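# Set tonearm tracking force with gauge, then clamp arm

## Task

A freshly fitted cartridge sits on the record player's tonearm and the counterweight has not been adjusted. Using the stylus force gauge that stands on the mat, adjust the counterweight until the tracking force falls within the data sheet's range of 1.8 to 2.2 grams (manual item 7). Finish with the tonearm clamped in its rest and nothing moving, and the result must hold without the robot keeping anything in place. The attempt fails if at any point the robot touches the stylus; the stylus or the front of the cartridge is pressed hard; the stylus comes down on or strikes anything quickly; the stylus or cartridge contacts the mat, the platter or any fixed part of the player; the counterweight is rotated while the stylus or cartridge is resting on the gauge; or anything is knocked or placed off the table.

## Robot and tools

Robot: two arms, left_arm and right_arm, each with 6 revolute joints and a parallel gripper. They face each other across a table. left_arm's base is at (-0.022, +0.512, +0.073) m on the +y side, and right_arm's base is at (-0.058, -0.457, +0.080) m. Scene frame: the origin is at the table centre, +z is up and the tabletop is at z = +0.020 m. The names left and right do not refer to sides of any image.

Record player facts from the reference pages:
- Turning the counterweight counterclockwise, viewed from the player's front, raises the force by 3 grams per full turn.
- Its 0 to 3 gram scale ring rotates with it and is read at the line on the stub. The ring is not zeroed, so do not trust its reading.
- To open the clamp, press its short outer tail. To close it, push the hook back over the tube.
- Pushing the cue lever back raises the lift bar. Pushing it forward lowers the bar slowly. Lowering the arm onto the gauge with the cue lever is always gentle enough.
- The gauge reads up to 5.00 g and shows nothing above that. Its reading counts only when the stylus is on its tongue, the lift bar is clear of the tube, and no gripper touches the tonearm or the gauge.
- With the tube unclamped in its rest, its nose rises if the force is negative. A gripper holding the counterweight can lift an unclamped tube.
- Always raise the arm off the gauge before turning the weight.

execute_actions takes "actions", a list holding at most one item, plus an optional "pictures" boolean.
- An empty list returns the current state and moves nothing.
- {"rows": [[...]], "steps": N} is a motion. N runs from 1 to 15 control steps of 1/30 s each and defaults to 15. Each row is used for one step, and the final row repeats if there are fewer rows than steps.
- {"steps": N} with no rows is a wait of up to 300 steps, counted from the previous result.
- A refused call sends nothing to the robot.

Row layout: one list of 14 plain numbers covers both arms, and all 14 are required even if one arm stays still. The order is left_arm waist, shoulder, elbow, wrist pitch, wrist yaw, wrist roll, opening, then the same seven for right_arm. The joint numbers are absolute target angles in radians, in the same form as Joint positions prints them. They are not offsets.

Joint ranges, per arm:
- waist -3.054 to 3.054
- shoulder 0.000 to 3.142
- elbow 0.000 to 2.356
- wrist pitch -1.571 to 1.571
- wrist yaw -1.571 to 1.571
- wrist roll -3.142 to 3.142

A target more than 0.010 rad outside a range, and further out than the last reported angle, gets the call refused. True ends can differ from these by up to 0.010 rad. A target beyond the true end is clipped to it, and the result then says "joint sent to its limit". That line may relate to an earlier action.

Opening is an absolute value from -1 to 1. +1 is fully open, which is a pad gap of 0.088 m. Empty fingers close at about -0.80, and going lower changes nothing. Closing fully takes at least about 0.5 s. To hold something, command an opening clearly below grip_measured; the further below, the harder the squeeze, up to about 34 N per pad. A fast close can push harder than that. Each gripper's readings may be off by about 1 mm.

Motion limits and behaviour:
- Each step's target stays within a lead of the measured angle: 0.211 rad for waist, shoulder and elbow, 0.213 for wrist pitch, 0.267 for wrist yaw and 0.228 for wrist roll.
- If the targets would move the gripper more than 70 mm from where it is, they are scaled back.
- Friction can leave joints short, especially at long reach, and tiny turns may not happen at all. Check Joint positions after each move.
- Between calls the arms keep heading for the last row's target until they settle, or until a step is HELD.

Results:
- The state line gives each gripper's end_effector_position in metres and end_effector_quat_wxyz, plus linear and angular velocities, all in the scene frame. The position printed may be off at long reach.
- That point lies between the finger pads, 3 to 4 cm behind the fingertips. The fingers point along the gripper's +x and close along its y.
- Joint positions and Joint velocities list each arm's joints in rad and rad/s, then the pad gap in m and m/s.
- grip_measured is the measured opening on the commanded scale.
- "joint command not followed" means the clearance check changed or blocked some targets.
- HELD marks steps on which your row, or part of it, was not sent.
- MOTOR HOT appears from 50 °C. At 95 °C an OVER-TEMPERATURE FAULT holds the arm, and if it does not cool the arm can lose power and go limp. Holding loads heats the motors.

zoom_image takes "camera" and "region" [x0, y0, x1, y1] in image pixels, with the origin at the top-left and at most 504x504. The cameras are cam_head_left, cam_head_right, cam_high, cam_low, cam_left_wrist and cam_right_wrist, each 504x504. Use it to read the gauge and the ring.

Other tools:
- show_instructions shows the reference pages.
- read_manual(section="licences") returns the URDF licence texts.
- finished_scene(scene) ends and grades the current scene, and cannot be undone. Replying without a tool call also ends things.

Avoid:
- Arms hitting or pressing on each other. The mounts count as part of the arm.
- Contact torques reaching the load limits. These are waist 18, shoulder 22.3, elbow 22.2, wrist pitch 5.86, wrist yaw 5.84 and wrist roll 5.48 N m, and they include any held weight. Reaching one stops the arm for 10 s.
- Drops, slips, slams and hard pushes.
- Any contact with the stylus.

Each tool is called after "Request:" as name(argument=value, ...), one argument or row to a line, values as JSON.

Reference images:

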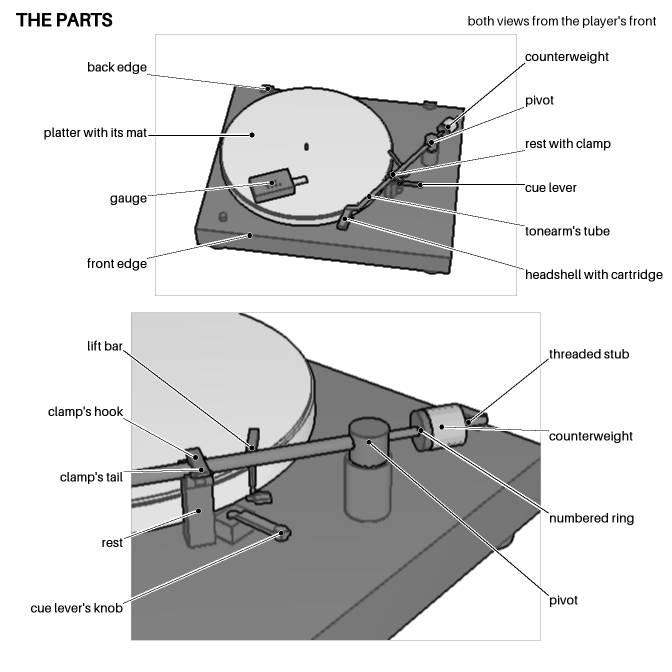

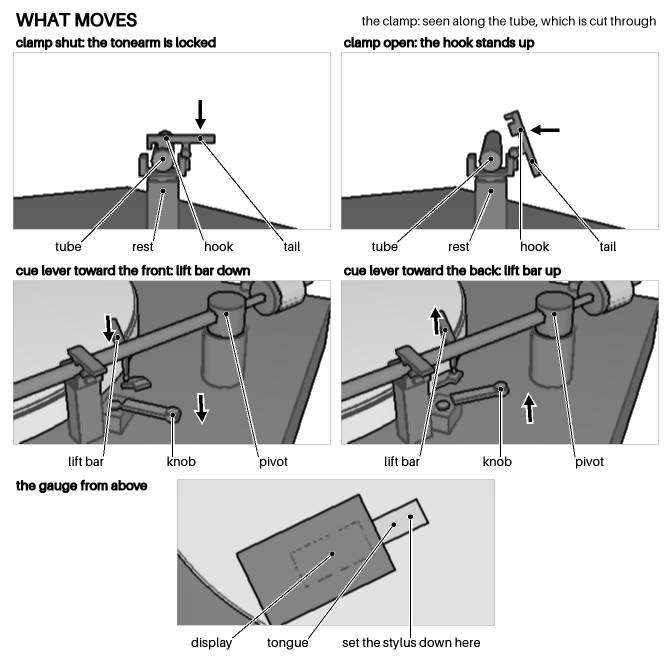

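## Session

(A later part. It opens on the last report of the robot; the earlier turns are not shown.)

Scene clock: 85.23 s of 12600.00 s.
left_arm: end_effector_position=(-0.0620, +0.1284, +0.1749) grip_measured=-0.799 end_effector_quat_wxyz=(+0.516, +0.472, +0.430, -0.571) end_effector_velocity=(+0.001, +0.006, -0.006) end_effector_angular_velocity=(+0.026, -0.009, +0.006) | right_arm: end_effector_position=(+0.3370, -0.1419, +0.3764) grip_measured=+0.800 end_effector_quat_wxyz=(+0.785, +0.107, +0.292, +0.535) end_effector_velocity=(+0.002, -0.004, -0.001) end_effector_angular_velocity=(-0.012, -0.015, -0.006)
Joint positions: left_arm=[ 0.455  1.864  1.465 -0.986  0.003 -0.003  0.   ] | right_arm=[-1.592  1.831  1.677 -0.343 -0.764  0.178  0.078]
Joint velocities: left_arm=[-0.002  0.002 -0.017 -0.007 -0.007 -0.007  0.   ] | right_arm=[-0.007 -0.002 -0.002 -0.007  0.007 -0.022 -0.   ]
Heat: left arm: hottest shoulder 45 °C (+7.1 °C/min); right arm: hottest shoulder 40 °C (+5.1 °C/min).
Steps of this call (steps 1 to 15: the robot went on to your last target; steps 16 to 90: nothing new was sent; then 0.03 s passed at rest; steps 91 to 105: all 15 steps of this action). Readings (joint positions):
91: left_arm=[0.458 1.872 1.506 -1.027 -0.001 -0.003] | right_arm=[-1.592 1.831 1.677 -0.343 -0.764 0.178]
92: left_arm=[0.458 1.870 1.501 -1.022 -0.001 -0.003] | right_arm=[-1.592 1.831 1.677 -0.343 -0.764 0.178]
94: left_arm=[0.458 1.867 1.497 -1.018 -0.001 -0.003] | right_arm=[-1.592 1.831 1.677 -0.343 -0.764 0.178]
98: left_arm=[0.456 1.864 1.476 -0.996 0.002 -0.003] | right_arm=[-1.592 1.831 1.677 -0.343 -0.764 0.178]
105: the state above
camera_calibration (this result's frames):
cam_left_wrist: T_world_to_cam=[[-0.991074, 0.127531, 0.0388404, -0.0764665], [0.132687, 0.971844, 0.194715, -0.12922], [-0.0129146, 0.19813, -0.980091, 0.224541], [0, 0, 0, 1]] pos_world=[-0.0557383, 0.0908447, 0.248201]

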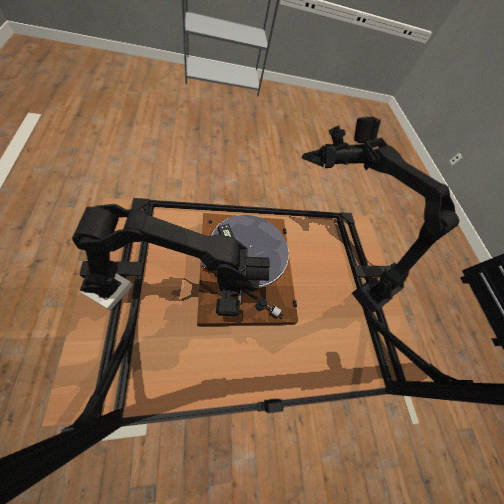

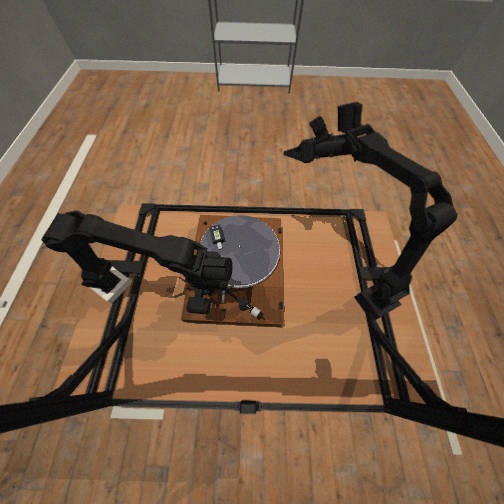

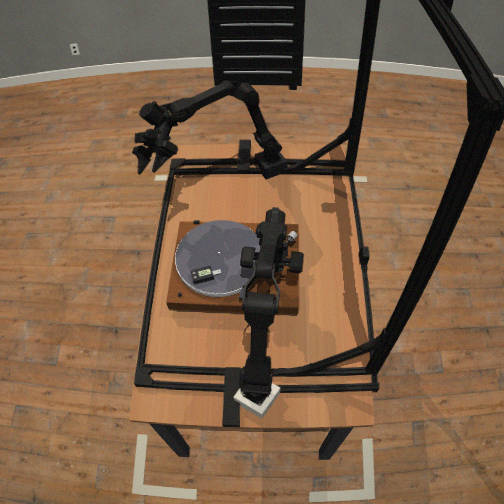

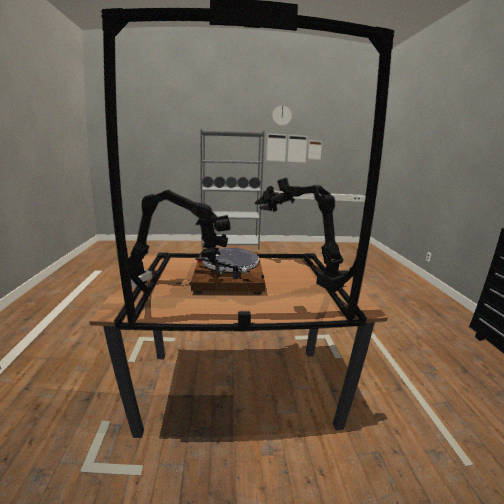

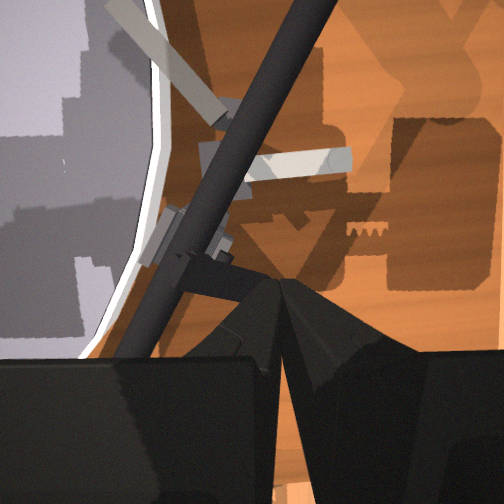

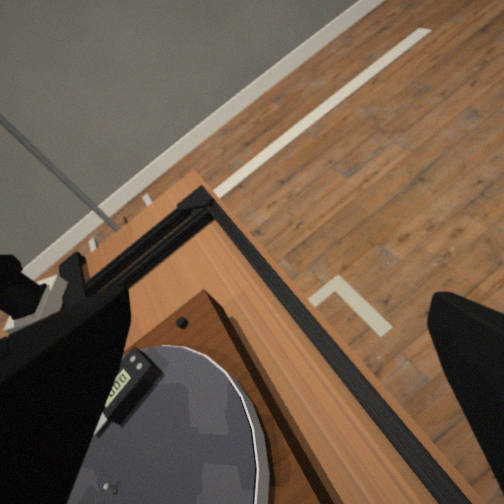

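It's opening. Continue down.

Request:
execute_actions(
  actions=[
    {"rows":[[0.456,1.876,1.435,-0.965,0,0,-1,-1.592,1.831,1.677,-0.343,-0.764,0.178,0.8]],"steps":15},
  ],
)

Scene clock: 87.30 s of 12600.00 s.
left_arm: end_effector_position=(-0.0617, +0.1297, +0.1683) grip_measured=-0.799 end_effector_quat_wxyz=(+0.515, +0.474, +0.431, -0.570) end_effector_velocity=(+0.000, +0.002, -0.000) end_effector_angular_velocity=(+0.007, -0.007, +0.006) | right_arm: end_effector_position=(+0.3370, -0.1419, +0.3764) grip_measured=+0.800 end_effector_quat_wxyz=(+0.786, +0.107, +0.292, +0.535) end_effector_velocity=(-0.001, -0.000, -0.001) end_effector_angular_velocity=(-0.012, -0.015, +0.004)
Joint positions: left_arm=[ 0.455  1.869  1.445 -0.967  0.002 -0.003  0.   ] | right_arm=[-1.592  1.831  1.677 -0.343 -0.764  0.178  0.078]
Joint velocities: left_arm=[-0.002 -0.002 -0.002 -0.007 -0.007 -0.007  0.   ] | right_arm=[ 0.002 -0.002 -0.002 -0.007  0.007 -0.022 -0.   ]
Heat: left arm: hottest shoulder 45 °C (+6.1 °C/min); right arm: hottest shoulder 40 °C (+4.0 °C/min).
Steps of this call (steps 1 to 15: the robot went on to your last target; steps 16 to 47: nothing new was sent; steps 48 to 62: all 15 steps of this action). Readings (joint positions):
48: left_arm=[0.455 1.864 1.460 -0.983 0.002 -0.003] | right_arm=[-1.592 1.831 1.677 -0.343 -0.764 0.178]
49: left_arm=[0.455 1.864 1.456 -0.978 0.002 -0.003] | right_arm=[-1.592 1.831 1.677 -0.343 -0.764 0.178]
51: left_arm=[0.455 1.865 1.451 -0.972 0.002 -0.003] | right_arm=[-1.592 1.831 1.677 -0.343 -0.764 0.178]
55: left_arm=[0.455 1.868 1.445 -0.969 0.002 -0.003] | right_arm=[-1.592 1.831 1.677 -0.343 -0.764 0.178]
62: the state above
camera_calibration (this result's frames):
cam_left_wrist: T_world_to_cam=[[-0.991144, 0.127162, 0.038251, -0.075986], [0.132283, 0.970677, 0.20072, -0.130092], [-0.0116054, 0.204002, -0.978902, 0.216909], [0, 0, 0, 1]] pos_world=[-0.0555869, 0.0916897, 0.241351]
cam_right_wrist: T_world_to_cam=[[0.79078, -0.41089, -0.453692, -0.146054], [-0.61113, -0.488274, -0.622984, 0.397195], [0.034452, 0.769908, -0.637224, 0.413886], [0, 0, 0, 1]] pos_world=[0.343975, -0.184727, 0.444921]

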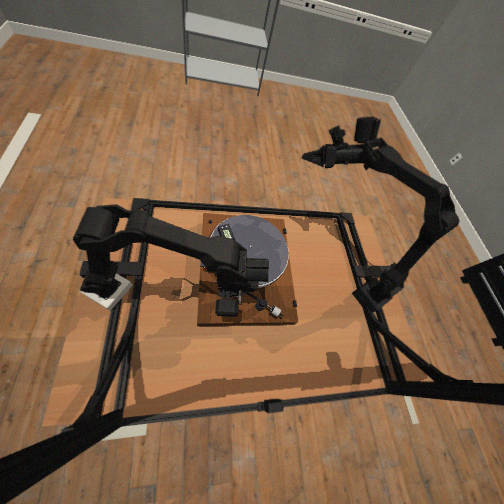

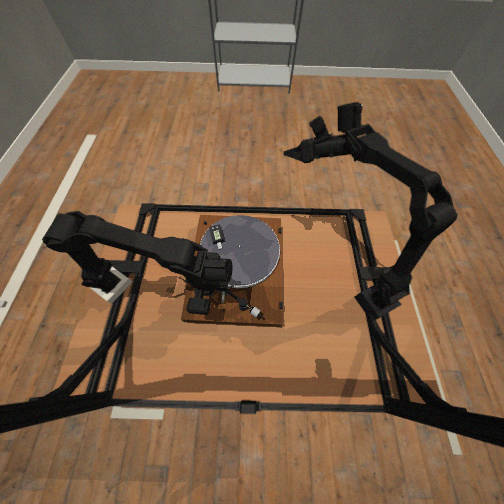

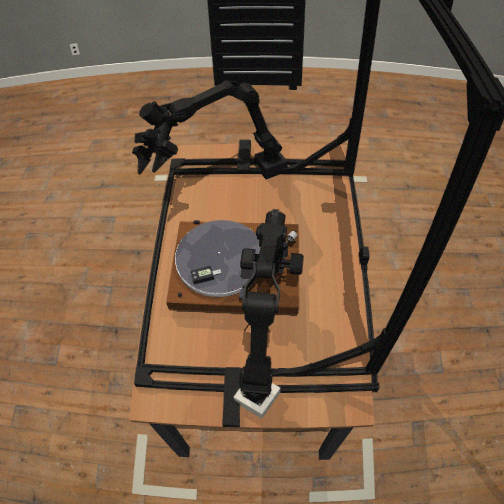

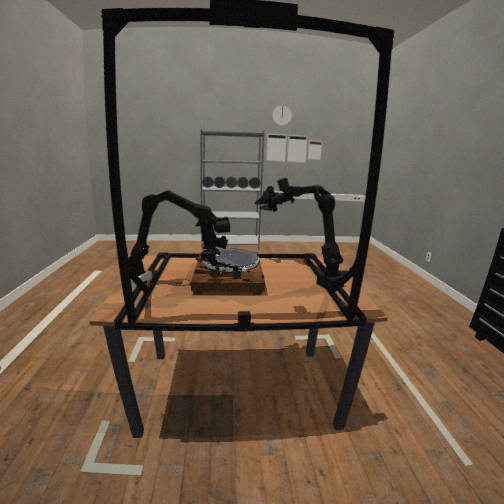

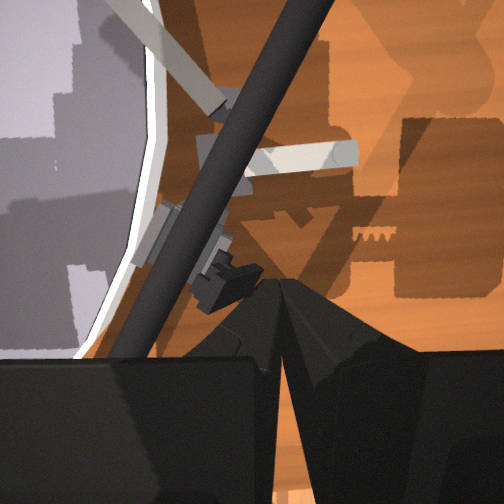

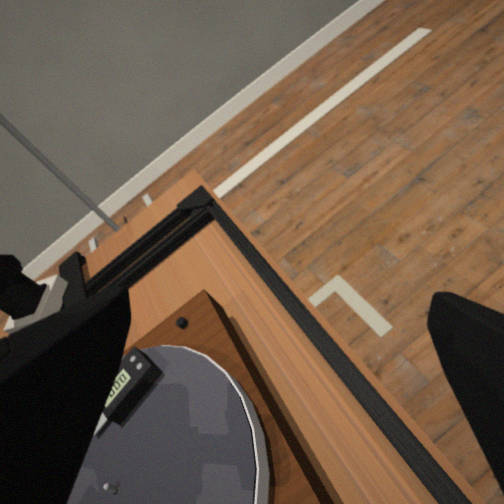

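Request:
execute_actions(
  actions=[
    {"rows":[[0.42,1.876,1.440,-0.965,0,0,-1,-1.592,1.831,1.677,-0.343,-0.764,0.178,0.8],[0.42,1.876,1.440,-0.965,0,0,-1,-1.592,1.831,1.677,-0.343,-0.764,0.178,0.8],[0.385,1.876,1.440,-0.965,0,0,-1,-1.592,1.831,1.677,-0.343,-0.764,0.178,0.8],[0.385,1.876,1.440,-0.965,0,0,-1,-1.592,1.831,1.677,-0.343,-0.764,0.178,0.8],[0.385,1.876,1.440,-0.965,0,0,-1,-1.592,1.831,1.677,-0.343,-0.764,0.178,0.8],[0.385,1.876,1.440,-0.965,0,0,-1,-1.592,1.831,1.677,-0.343,-0.764,0.178,0.8],[0.385,1.876,1.440,-0.965,0,0,-1,-1.592,1.831,1.677,-0.343,-0.764,0.178,0.8],[0.385,1.91,1.440,-0.93,0,0,-1,-1.592,1.831,1.677,-0.343,-0.764,0.178,0.8],[0.385,1.91,1.440,-0.93,0,0,-1,-1.592,1.831,1.677,-0.343,-0.764,0.178,0.8],[0.385,1.91,1.440,-0.93,0,0,-1,-1.592,1.831,1.677,-0.343,-0.764,0.178,0.8],[0.385,1.945,1.440,-0.898,0,0,-1,-1.592,1.831,1.677,-0.343,-0.764,0.178,0.8]],"steps":15},
  ],
  pictures=false,
)

Request:
execute_actions(
  actions=[
    {"steps":15},
  ],
)

Scene clock: 95.37 s of 12600.00 s.
left_arm: end_effector_position=(-0.0903, +0.1224, +0.1466) grip_measured=-0.799 end_effector_quat_wxyz=(+0.493, +0.492, +0.415, -0.585) end_effector_velocity=(+0.000, +0.000, -0.075) end_effector_angular_velocity=(+0.165, -0.035, +0.006) | right_arm: end_effector_position=(+0.3370, -0.1419, +0.3764) grip_measured=+0.800 end_effector_quat_wxyz=(+0.786, +0.107, +0.292, +0.535) end_effector_velocity=(-0.001, -0.001, -0.001) end_effector_angular_velocity=(-0.006, -0.012, +0.012)
Joint positions: left_arm=[ 0.384  1.933  1.444 -0.909 -0.    -0.003  0.   ] | right_arm=[-1.592  1.831  1.677 -0.343 -0.764  0.178  0.078]
Joint velocities: left_arm=[-0.002  0.198 -0.007  0.037 -0.007 -0.007  0.   ] | right_arm=[-0.002 -0.002 -0.002 -0.007 -0.007 -0.022 -0.   ]
Heat: left arm: hottest shoulder 45 °C (+5.1 °C/min); right arm: hottest shoulder 40 °C (+3.0 °C/min).
Steps of this call (steps 1 to 15: the robot went on to your last target; steps 16 to 90: nothing new was sent; then 4.57 s passed at rest; steps 91 to 105: all 15 steps of this action). Readings (joint positions):
91: left_arm=[0.453 1.869 1.444 -0.967 0.000 -0.003] | right_arm=[-1.592 1.831 1.677 -0.343 -0.764 0.178]
92: left_arm=[0.447 1.869 1.444 -0.967 -0.001 -0.003] | right_arm=[-1.592 1.831 1.677 -0.343 -0.764 0.178]
94: left_arm=[0.424 1.869 1.444 -0.967 -0.001 -0.003] | right_arm=[-1.592 1.831 1.677 -0.343 -0.764 0.178]
98: left_arm=[0.386 1.873 1.444 -0.962 0.000 -0.003] | right_arm=[-1.592 1.831 1.677 -0.343 -0.764 0.178]
105: the state above

Scene clock: 95.87 s of 12600.00 s.
left_arm: end_effector_position=(-0.0906, +0.1207, +0.1438) grip_measured=-0.799 end_effector_quat_wxyz=(+0.494, +0.492, +0.415, -0.586) end_effector_velocity=(+0.002, +0.000, +0.001) end_effector_angular_velocity=(+0.001, -0.009, -0.004) | right_arm: end_effector_position=(+0.3370, -0.1419, +0.3764) grip_measured=+0.800 end_effector_quat_wxyz=(+0.786, +0.107, +0.292, +0.535) end_effector_velocity=(+0.001, -0.003, +0.001) end_effector_angular_velocity=(+0.000, -0.003, +0.002)
Joint positions: left_arm=[ 0.384  1.941  1.444 -0.9   -0.    -0.003  0.   ] | right_arm=[-1.592  1.831  1.677 -0.343 -0.764  0.178  0.078]
Joint velocities: left_arm=[ 0.002 -0.002  0.002 -0.007 -0.007  0.007  0.   ] | right_arm=[-0.007 -0.002  0.002 -0.007 -0.007 -0.007 -0.   ]
Heat: left arm: hottest shoulder 45 °C (+5.0 °C/min); right arm: hottest shoulder 40 °C (+3.0 °C/min).
Steps of this call (steps 1 to 15: the robot went on to your last target). Readings (joint positions):
1: left_arm=[0.384 1.938 1.444 -0.907 -0.000 -0.003] | right_arm=[-1.592 1.831 1.677 -0.343 -0.764 0.178]
2: left_arm=[0.384 1.940 1.444 -0.904 -0.000 -0.003] | right_arm=[-1.592 1.831 1.677 -0.343 -0.764 0.178]
4: left_arm=[0.384 1.941 1.444 -0.902 -0.000 -0.003] | right_arm=[-1.592 1.831 1.677 -0.343 -0.764 0.178]
8: left_arm=[0.384 1.941 1.444 -0.900 -0.000 -0.003] | right_arm=[-1.592 1.831 1.677 -0.343 -0.764 0.178]
15: the state above
All arms were judged still, so your last target was given up. Only a new action makes them travel on or press farther. Fingers that are still opening or closing keep moving.
camera_calibration (this result's frames):
cam_left_wrist: T_world_to_cam=[[-0.979762, 0.196889, 0.0360814, -0.109602], [0.200075, 0.957795, 0.206395, -0.105804], [0.00607823, 0.209437, -0.977803, 0.195185], [0, 0, 0, 1]] pos_world=[-0.0874014, 0.0820393, 0.216645]
cam_right_wrist: T_world_to_cam=[[0.79078, -0.41089, -0.453692, -0.146054], [-0.61113, -0.488274, -0.622984, 0.397195], [0.034452, 0.769908, -0.637224, 0.413886], [0, 0, 0, 1]] pos_world=[0.343975, -0.184727, 0.444921]

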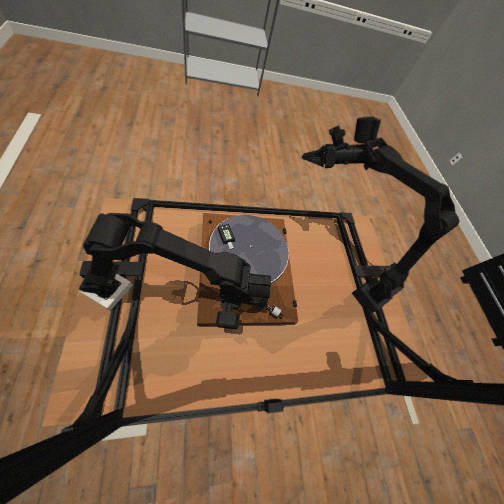

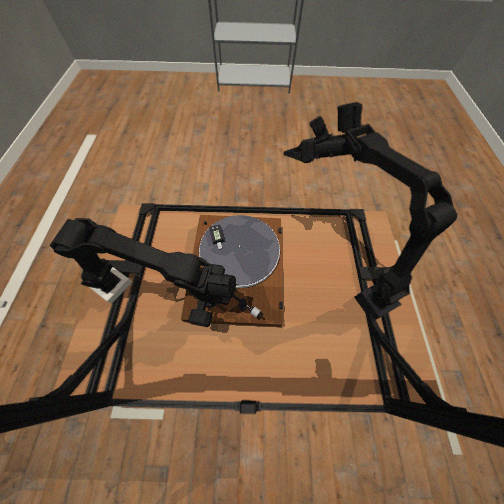

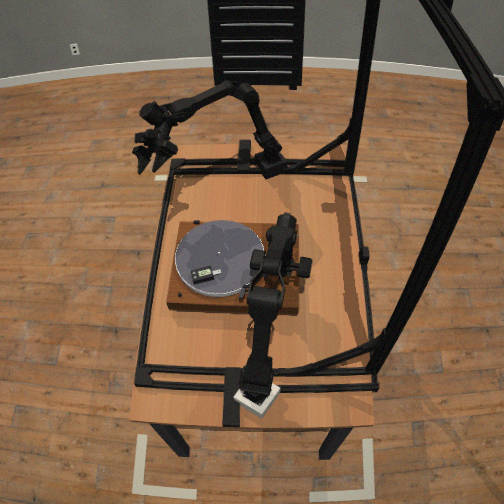

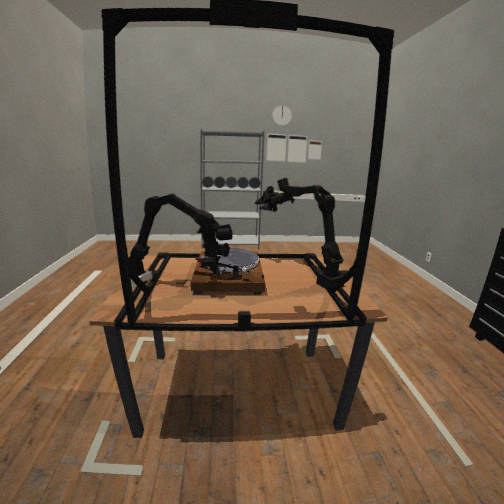

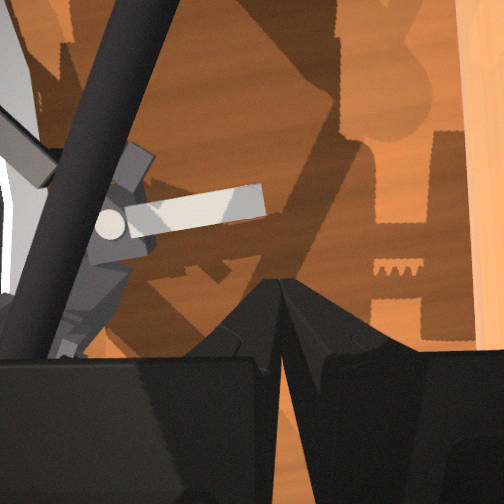

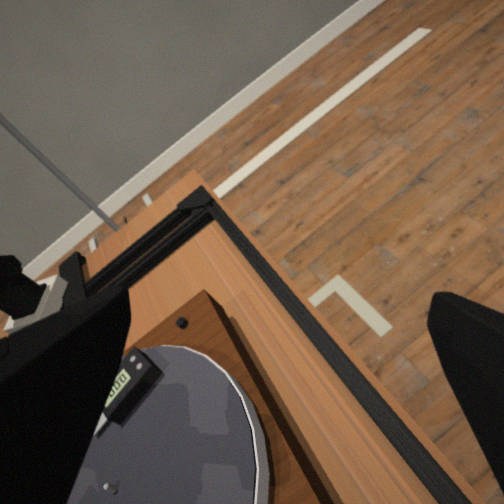

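Request:
execute_actions(
  actions=[
    {"rows":[[0.402,1.969,1.440,-0.874,0,0,-1,-1.592,1.831,1.677,-0.343,-0.764,0.178,0.8]],"steps":15},
  ],
)

Scene clock: 103.60 s of 12600.00 s.
left_arm: end_effector_position=(-0.0850, +0.1154, +0.1369) grip_measured=-0.799 end_effector_quat_wxyz=(+0.499, +0.487, +0.418, -0.582) end_effector_velocity=(+0.005, +0.005, -0.001) end_effector_angular_velocity=(+0.016, -0.038, +0.011) | right_arm: end_effector_position=(+0.3370, -0.1419, +0.3764) grip_measured=+0.800 end_effector_quat_wxyz=(+0.786, +0.107, +0.292, +0.535) end_effector_velocity=(-0.003, +0.001, +0.004) end_effector_angular_velocity=(+0.007, -0.016, +0.011)
Joint positions: left_arm=[ 0.4    1.961  1.443 -0.876 -0.    -0.003  0.   ] | right_arm=[-1.592  1.831  1.677 -0.343 -0.764  0.178  0.078]
Joint velocities: left_arm=[-0.002 -0.002 -0.002 -0.022 -0.037 -0.007  0.   ] | right_arm=[ 0.002 -0.007 -0.002  0.007 -0.007 -0.007 -0.   ]
Heat: left arm: hottest shoulder 45 °C (+4.0 °C/min); right arm: hottest shoulder 41 °C (+4.0 °C/min).
Steps of this call (steps 1 to 90: nothing new was sent; then 4.23 s passed at rest; steps 91 to 105: all 15 steps of this action). Readings (joint positions):
91: left_arm=[0.385 1.943 1.443 -0.896 -0.000 -0.003] | right_arm=[-1.592 1.831 1.677 -0.343 -0.764 0.178]
92: left_arm=[0.387 1.946 1.443 -0.887 -0.000 -0.003] | right_arm=[-1.592 1.831 1.677 -0.343 -0.764 0.178]
94: left_arm=[0.394 1.953 1.443 -0.881 -0.000 -0.003] | right_arm=[-1.592 1.831 1.677 -0.343 -0.764 0.178]
98: left_arm=[0.400 1.961 1.443 -0.877 -0.000 -0.003] | right_arm=[-1.592 1.831 1.677 -0.343 -0.764 0.178]
105: the state above
camera_calibration (this result's frames):
cam_left_wrist: T_world_to_cam=[[-0.982771, 0.181289, 0.0359926, -0.101261], [0.184814, 0.961572, 0.203036, -0.101697], [0.00219867, 0.20619, -0.97851, 0.189695], [0, 0, 0, 1]] pos_world=[-0.0811381, 0.0770328, 0.209911]
cam_right_wrist: T_world_to_cam=[[0.79078, -0.41089, -0.453692, -0.146054], [-0.61113, -0.488274, -0.622984, 0.397195], [0.034452, 0.769908, -0.637224, 0.413886], [0, 0, 0, 1]] pos_world=[0.343975, -0.184727, 0.444921]

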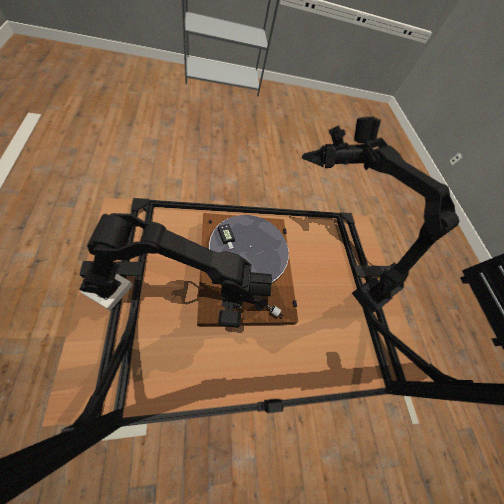

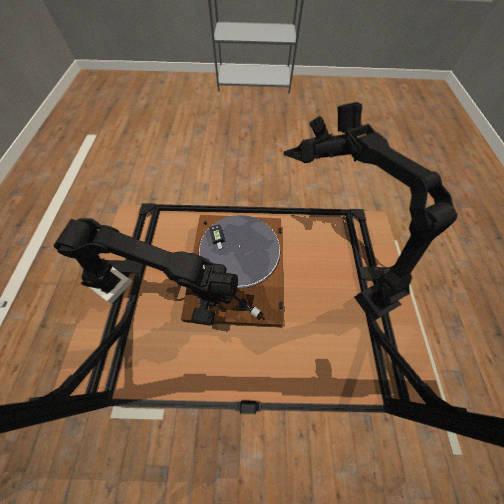

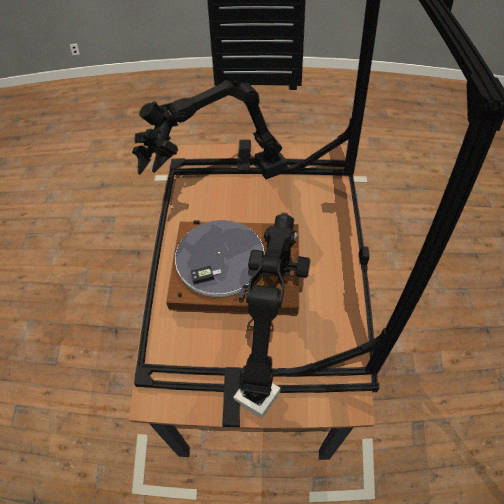

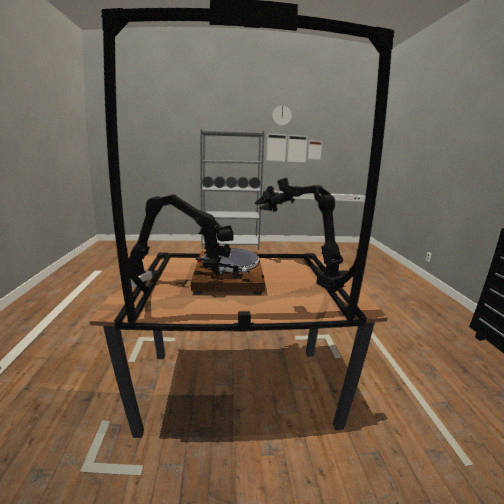

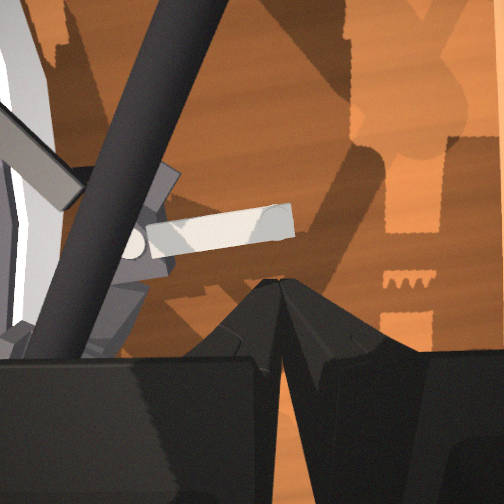

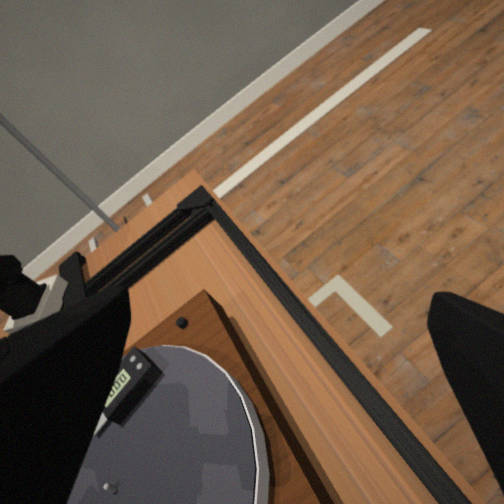

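Request:
execute_actions(
  actions=[
    {"rows":[[0.385,1.969,1.438,-0.872,-0.02,0,-1,-1.592,1.831,1.677,-0.343,-0.764,0.178,0.8],[0.370,1.969,1.435,-0.870,-0.05,0,-1,-1.592,1.831,1.677,-0.343,-0.764,0.178,0.8],[0.355,1.969,1.432,-0.868,-0.08,0,-1,-1.592,1.831,1.677,-0.343,-0.764,0.178,0.8],[0.340,1.969,1.430,-0.866,-0.11,0,-1,-1.592,1.831,1.677,-0.343,-0.764,0.178,0.8],[0.325,1.969,1.427,-0.864,-0.14,0,-1,-1.592,1.831,1.677,-0.343,-0.764,0.178,0.8],[0.310,1.969,1.424,-0.861,-0.17,0,-1,-1.592,1.831,1.677,-0.343,-0.764,0.178,0.8],[0.295,1.969,1.421,-0.858,-0.20,0,-1,-1.592,1.831,1.677,-0.343,-0.764,0.178,0.8],[0.280,1.969,1.418,-0.855,-0.23,0,-1,-1.592,1.831,1.677,-0.343,-0.764,0.178,0.8],[0.268,1.969,1.414,-0.852,-0.26,0,-1,-1.592,1.831,1.677,-0.343,-0.764,0.178,0.8],[0.256,1.969,1.410,-0.849,-0.30,0,-1,-1.592,1.831,1.677,-0.343,-0.764,0.178,0.8]],"steps":15},
  ],
  pictures=false,
)

Request:
execute_actions(
  actions=[
    {"steps":10},
  ],
)

Scene clock: 126.17 s of 12600.00 s.
left_arm: end_effector_position=(-0.1002, +0.1185, +0.1372) grip_measured=-0.799 end_effector_quat_wxyz=(+0.539, +0.565, +0.305, -0.546) end_effector_velocity=(+0.019, -0.003, +0.004) end_effector_angular_velocity=(-0.047, -0.140, +0.041) | right_arm: end_effector_position=(+0.3371, -0.1419, +0.3762) grip_measured=+0.800 end_effector_quat_wxyz=(+0.785, +0.107, +0.292, +0.535) end_effector_velocity=(-0.004, -0.001, -0.002) end_effector_angular_velocity=(+0.001, +0.031, +0.014)
Joint positions: left_arm=[ 0.256  1.962  1.421 -0.853 -0.284 -0.003  0.   ] | right_arm=[-1.592  1.832  1.677 -0.343 -0.764  0.178  0.078]
Joint velocities: left_arm=[-0.007 -0.002 -0.012  0.007 -0.154 -0.022  0.   ] | right_arm=[-0.002 -0.002 -0.002 -0.022 -0.022  0.007 -0.   ]
Heat: left arm: hottest shoulder 45 °C (+1.0 °C/min); right arm: hottest shoulder 41 °C (+2.0 °C/min).
Steps of this call (steps 1 to 15: the robot went on to your last target; steps 16 to 90: nothing new was sent; then 19.07 s passed at rest; steps 91 to 105: all 15 steps of this action). Readings (joint positions):
91: left_arm=[0.399 1.962 1.443 -0.876 -0.004 -0.003] | right_arm=[-1.592 1.832 1.677 -0.343 -0.764 0.178]
92: left_arm=[0.396 1.962 1.443 -0.875 -0.017 -0.003] | right_arm=[-1.592 1.832 1.677 -0.343 -0.764 0.178]
94: left_arm=[0.380 1.962 1.443 -0.872 -0.056 -0.003] | right_arm=[-1.592 1.832 1.677 -0.343 -0.764 0.178]
98: left_arm=[0.321 1.962 1.435 -0.863 -0.160 -0.003] | right_arm=[-1.592 1.832 1.677 -0.343 -0.764 0.178]
105: the state above

Scene clock: 126.50 s of 12600.00 s.
left_arm: end_effector_position=(-0.0983, +0.1181, +0.1376) grip_measured=-0.799 end_effector_quat_wxyz=(+0.542, +0.566, +0.301, -0.543) end_effector_velocity=(-0.000, -0.001, +0.003) end_effector_angular_velocity=(-0.019, +0.002, +0.020) | right_arm: end_effector_position=(+0.3371, -0.1419, +0.3762) grip_measured=+0.800 end_effector_quat_wxyz=(+0.785, +0.107, +0.292, +0.535) end_effector_velocity=(-0.001, -0.000, -0.003) end_effector_angular_velocity=(-0.007, +0.016, -0.007)
Joint positions: left_arm=[ 0.256  1.962  1.42  -0.851 -0.297 -0.003  0.   ] | right_arm=[-1.592  1.832  1.677 -0.343 -0.764  0.178  0.078]
Joint velocities: left_arm=[-0.002 -0.007 -0.002  0.007 -0.007 -0.022  0.   ] | right_arm=[ 0.002 -0.002 -0.007 -0.007  0.007  0.007 -0.   ]
Heat: left arm: hottest shoulder 45 °C (+1.0 °C/min); right arm: hottest shoulder 41 °C (+2.0 °C/min).
Steps of this call (steps 1 to 10: the robot went on to your last target). Readings (joint positions):
1: left_arm=[0.256 1.962 1.420 -0.852 -0.289 -0.003] | right_arm=[-1.592 1.832 1.677 -0.343 -0.764 0.178]
2: left_arm=[0.256 1.962 1.420 -0.852 -0.292 -0.003] | right_arm=[-1.592 1.832 1.677 -0.343 -0.764 0.178]
4: left_arm=[0.256 1.962 1.420 -0.851 -0.295 -0.003] | right_arm=[-1.592 1.832 1.677 -0.343 -0.764 0.178]
8: left_arm=[0.256 1.962 1.420 -0.851 -0.297 -0.003] | right_arm=[-1.592 1.832 1.677 -0.343 -0.764 0.178]
10: the state above
camera_calibration (this result's frames):
cam_left_wrist: T_world_to_cam=[[-0.931376, 0.261134, -0.253669, -0.0793691], [0.214864, 0.956769, 0.196025, -0.0974136], [0.293891, 0.128069, -0.94722, 0.223427], [0, 0, 0, 1]] pos_world=[-0.118655, 0.0853143, 0.210596]
cam_right_wrist: T_world_to_cam=[[0.790626, -0.410967, -0.453891, -0.146058], [-0.611342, -0.48838, -0.622692, 0.397085], [0.0342347, 0.769799, -0.637368, 0.413855], [0, 0, 0, 1]] pos_world=[0.344064, -0.184682, 0.444745]

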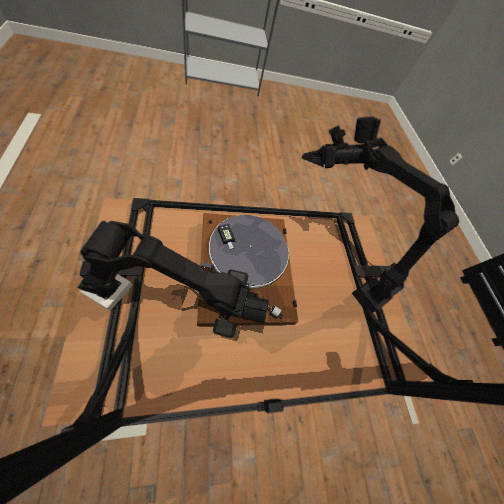

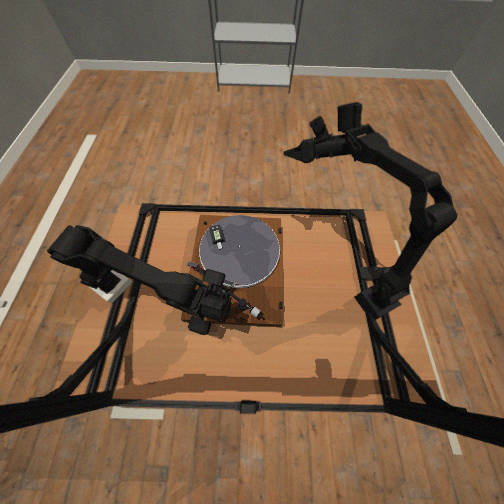

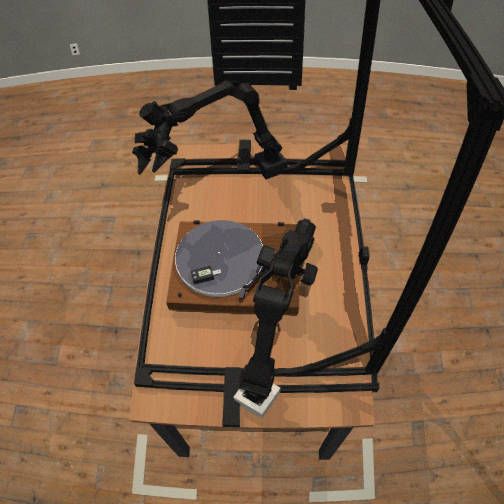

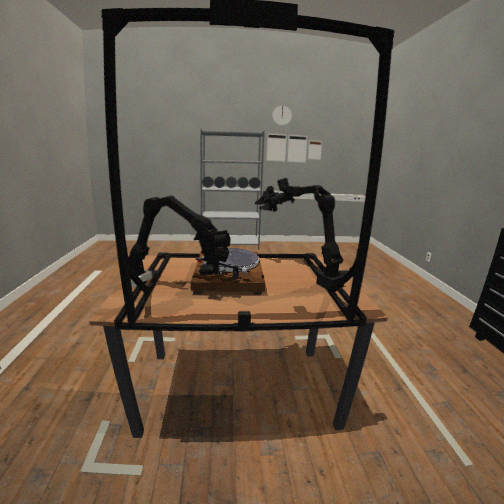

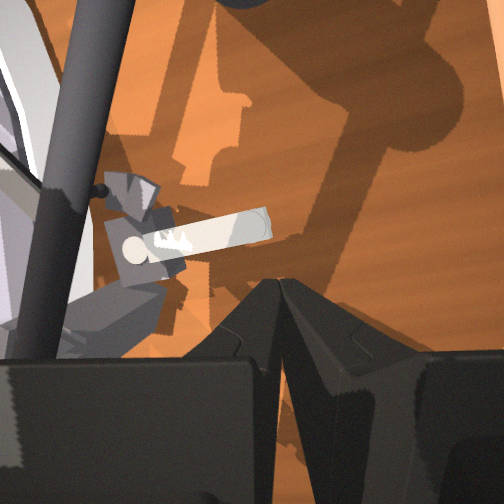

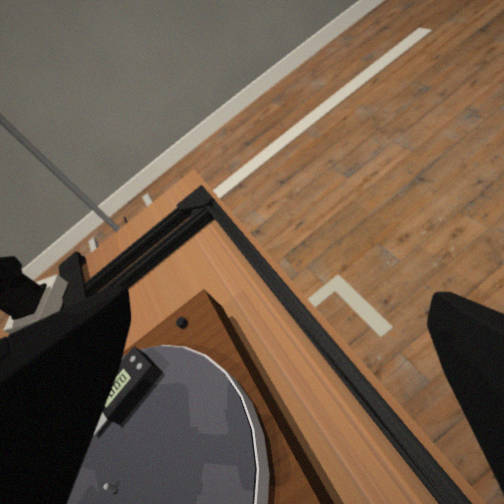

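Request:
execute_actions(
  actions=[
    {"rows":[[0.259,1.985,1.435,-0.857,-0.3,0,-1,-1.592,1.831,1.677,-0.343,-0.764,0.178,0.8],[0.261,1.994,1.449,-0.861,-0.3,0,-1,-1.592,1.831,1.677,-0.343,-0.764,0.178,0.8],[0.263,2.003,1.462,-0.865,-0.3,0,-1,-1.592,1.831,1.677,-0.343,-0.764,0.178,0.8],[0.265,2.012,1.476,-0.869,-0.3,0,-1,-1.592,1.831,1.677,-0.343,-0.764,0.178,0.8],[0.267,2.021,1.489,-0.873,-0.3,0,-1,-1.592,1.831,1.677,-0.343,-0.764,0.178,0.8],[0.269,2.030,1.503,-0.877,-0.3,0,-1,-1.592,1.831,1.677,-0.343,-0.764,0.178,0.8],[0.271,2.040,1.516,-0.881,-0.3,0,-1,-1.592,1.831,1.677,-0.343,-0.764,0.178,0.8],[0.274,2.050,1.530,-0.885,-0.3,0,-1,-1.592,1.831,1.677,-0.343,-0.764,0.178,0.8]],"steps":15},
  ],
  pictures=false,
)

Request:
execute_actions(
  actions=[
    {"steps":10},
  ],
)

Scene clock: 134.17 s of 12600.00 s.
left_arm: end_effector_position=(-0.0985, +0.1010, +0.1329) grip_measured=-0.799 end_effector_quat_wxyz=(+0.542, +0.569, +0.307, -0.536) end_effector_velocity=(+0.001, -0.004, +0.001) end_effector_angular_velocity=(-0.010, -0.001, +0.024) | right_arm: end_effector_position=(+0.3370, -0.1419, +0.3761) grip_measured=+0.800 end_effector_quat_wxyz=(+0.785, +0.107, +0.293, +0.535) end_effector_velocity=(-0.003, -0.001, -0.001) end_effector_angular_velocity=(-0.016, -0.006, +0.004)
Joint positions: left_arm=[ 0.268  2.039  1.515 -0.883 -0.297 -0.003  0.   ] | right_arm=[-1.592  1.832  1.676 -0.343 -0.764  0.178  0.078]
Joint velocities: left_arm=[ 0.002  0.012  0.022 -0.007 -0.007 -0.022  0.   ] | right_arm=[ 0.002 -0.007 -0.002 -0.022  0.007 -0.022 -0.   ]
Heat: left arm: hottest shoulder 45 °C (+1.0 °C/min); right arm: hottest shoulder 42 °C (+3.0 °C/min).
Steps of this call (steps 1 to 30: the robot went on to your last target; steps 31 to 90: nothing new was sent; then 4.17 s passed at rest; steps 91 to 105: all 15 steps of this action). Readings (joint positions):
91: left_arm=[0.256 1.964 1.419 -0.851 -0.298 -0.003] | right_arm=[-1.592 1.832 1.676 -0.343 -0.764 0.178]
92: left_arm=[0.256 1.967 1.423 -0.853 -0.298 -0.003] | right_arm=[-1.592 1.832 1.676 -0.343 -0.764 0.178]
94: left_arm=[0.257 1.981 1.438 -0.860 -0.298 -0.003] | right_arm=[-1.592 1.832 1.676 -0.343 -0.764 0.178]
98: left_arm=[0.263 2.019 1.485 -0.876 -0.297 -0.003] | right_arm=[-1.592 1.832 1.676 -0.343 -0.764 0.178]
105: the state above

Scene clock: 134.50 s of 12600.00 s.
left_arm: end_effector_position=(-0.0987, +0.1005, +0.1329) grip_measured=-0.799 end_effector_quat_wxyz=(+0.542, +0.569, +0.307, -0.537) end_effector_velocity=(-0.001, +0.002, +0.000) end_effector_angular_velocity=(+0.007, -0.011, -0.013) | right_arm: end_effector_position=(+0.3370, -0.1419, +0.3761) grip_measured=+0.800 end_effector_quat_wxyz=(+0.785, +0.107, +0.293, +0.535) end_effector_velocity=(-0.002, -0.002, +0.000) end_effector_angular_velocity=(+0.004, +0.005, +0.015)
Joint positions: left_arm=[ 0.268  2.041  1.517 -0.884 -0.297 -0.003  0.   ] | right_arm=[-1.592  1.832  1.676 -0.343 -0.764  0.178  0.078]
Joint velocities: left_arm=[-0.007 -0.002 -0.002 -0.007 -0.007  0.007  0.   ] | right_arm=[-0.007 -0.002 -0.002 -0.007 -0.022 -0.007  0.   ]
Heat: left arm: hottest shoulder 45 °C (+1.0 °C/min); right arm: hottest shoulder 42 °C (+3.0 °C/min).
Steps of this call (steps 1 to 10: the robot went on to your last target). Readings (joint positions):
1: left_arm=[0.268 2.039 1.516 -0.883 -0.297 -0.003] | right_arm=[-1.592 1.832 1.676 -0.343 -0.764 0.178]
2: left_arm=[0.268 2.040 1.516 -0.883 -0.297 -0.003] | right_arm=[-1.592 1.832 1.676 -0.343 -0.764 0.178]
4: left_arm=[0.268 2.040 1.517 -0.884 -0.297 -0.003] | right_arm=[-1.592 1.832 1.676 -0.343 -0.764 0.178]
8: left_arm=[0.268 2.041 1.517 -0.884 -0.297 -0.003] | right_arm=[-1.592 1.832 1.676 -0.343 -0.764 0.178]
10: the state above
camera_calibration (this result's frames):
cam_left_wrist: T_world_to_cam=[[-0.933483, 0.253529, -0.253639, -0.075743], [0.202878, 0.956539, 0.20946, -0.0825512], [0.29572, 0.14407, -0.944348, 0.219528], [0, 0, 0, 1]] pos_world=[-0.118876, 0.0665391, 0.205391]
cam_right_wrist: T_world_to_cam=[[0.79026, -0.411105, -0.454403, -0.14582], [-0.611833, -0.488345, -0.622237, 0.39697], [0.0338991, 0.769748, -0.637447, 0.413901], [0, 0, 0, 1]] pos_world=[0.344084, -0.184689, 0.444589]

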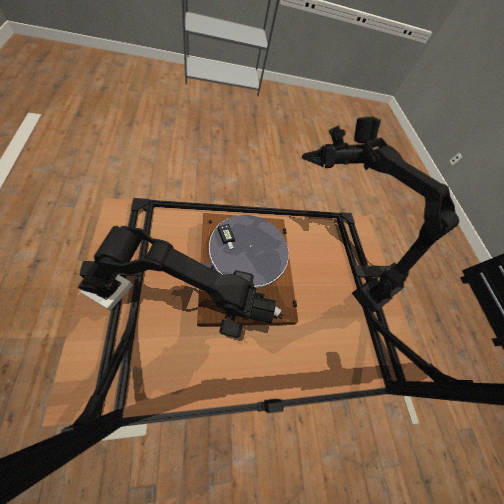

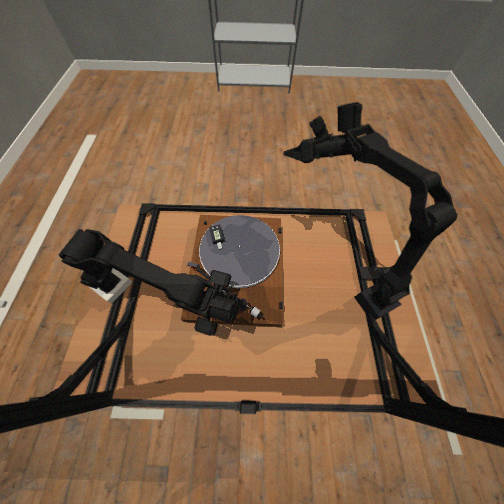

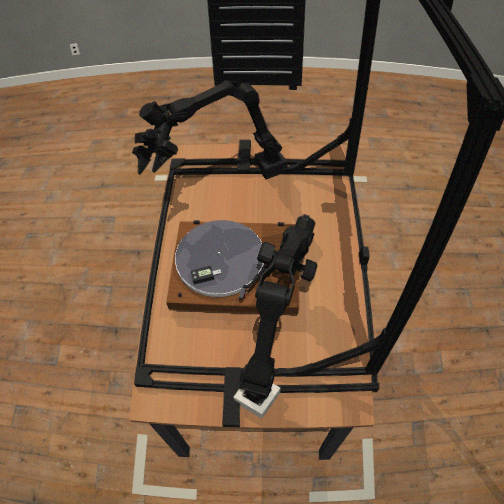

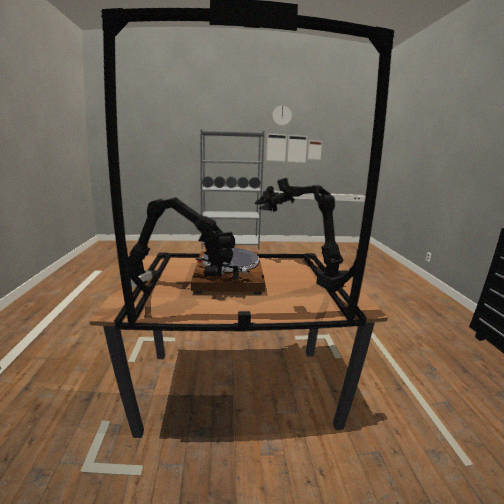

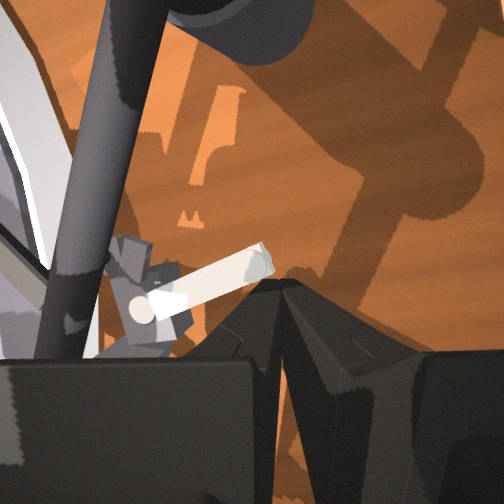

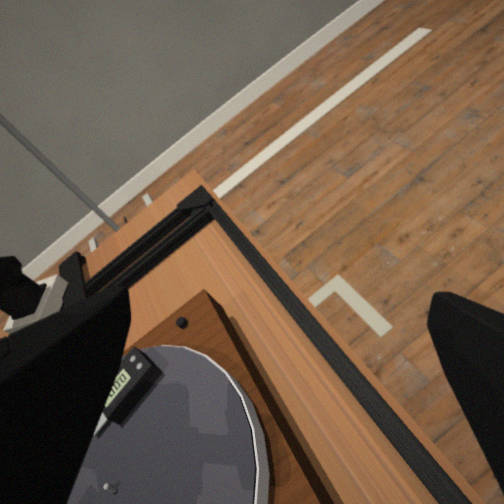

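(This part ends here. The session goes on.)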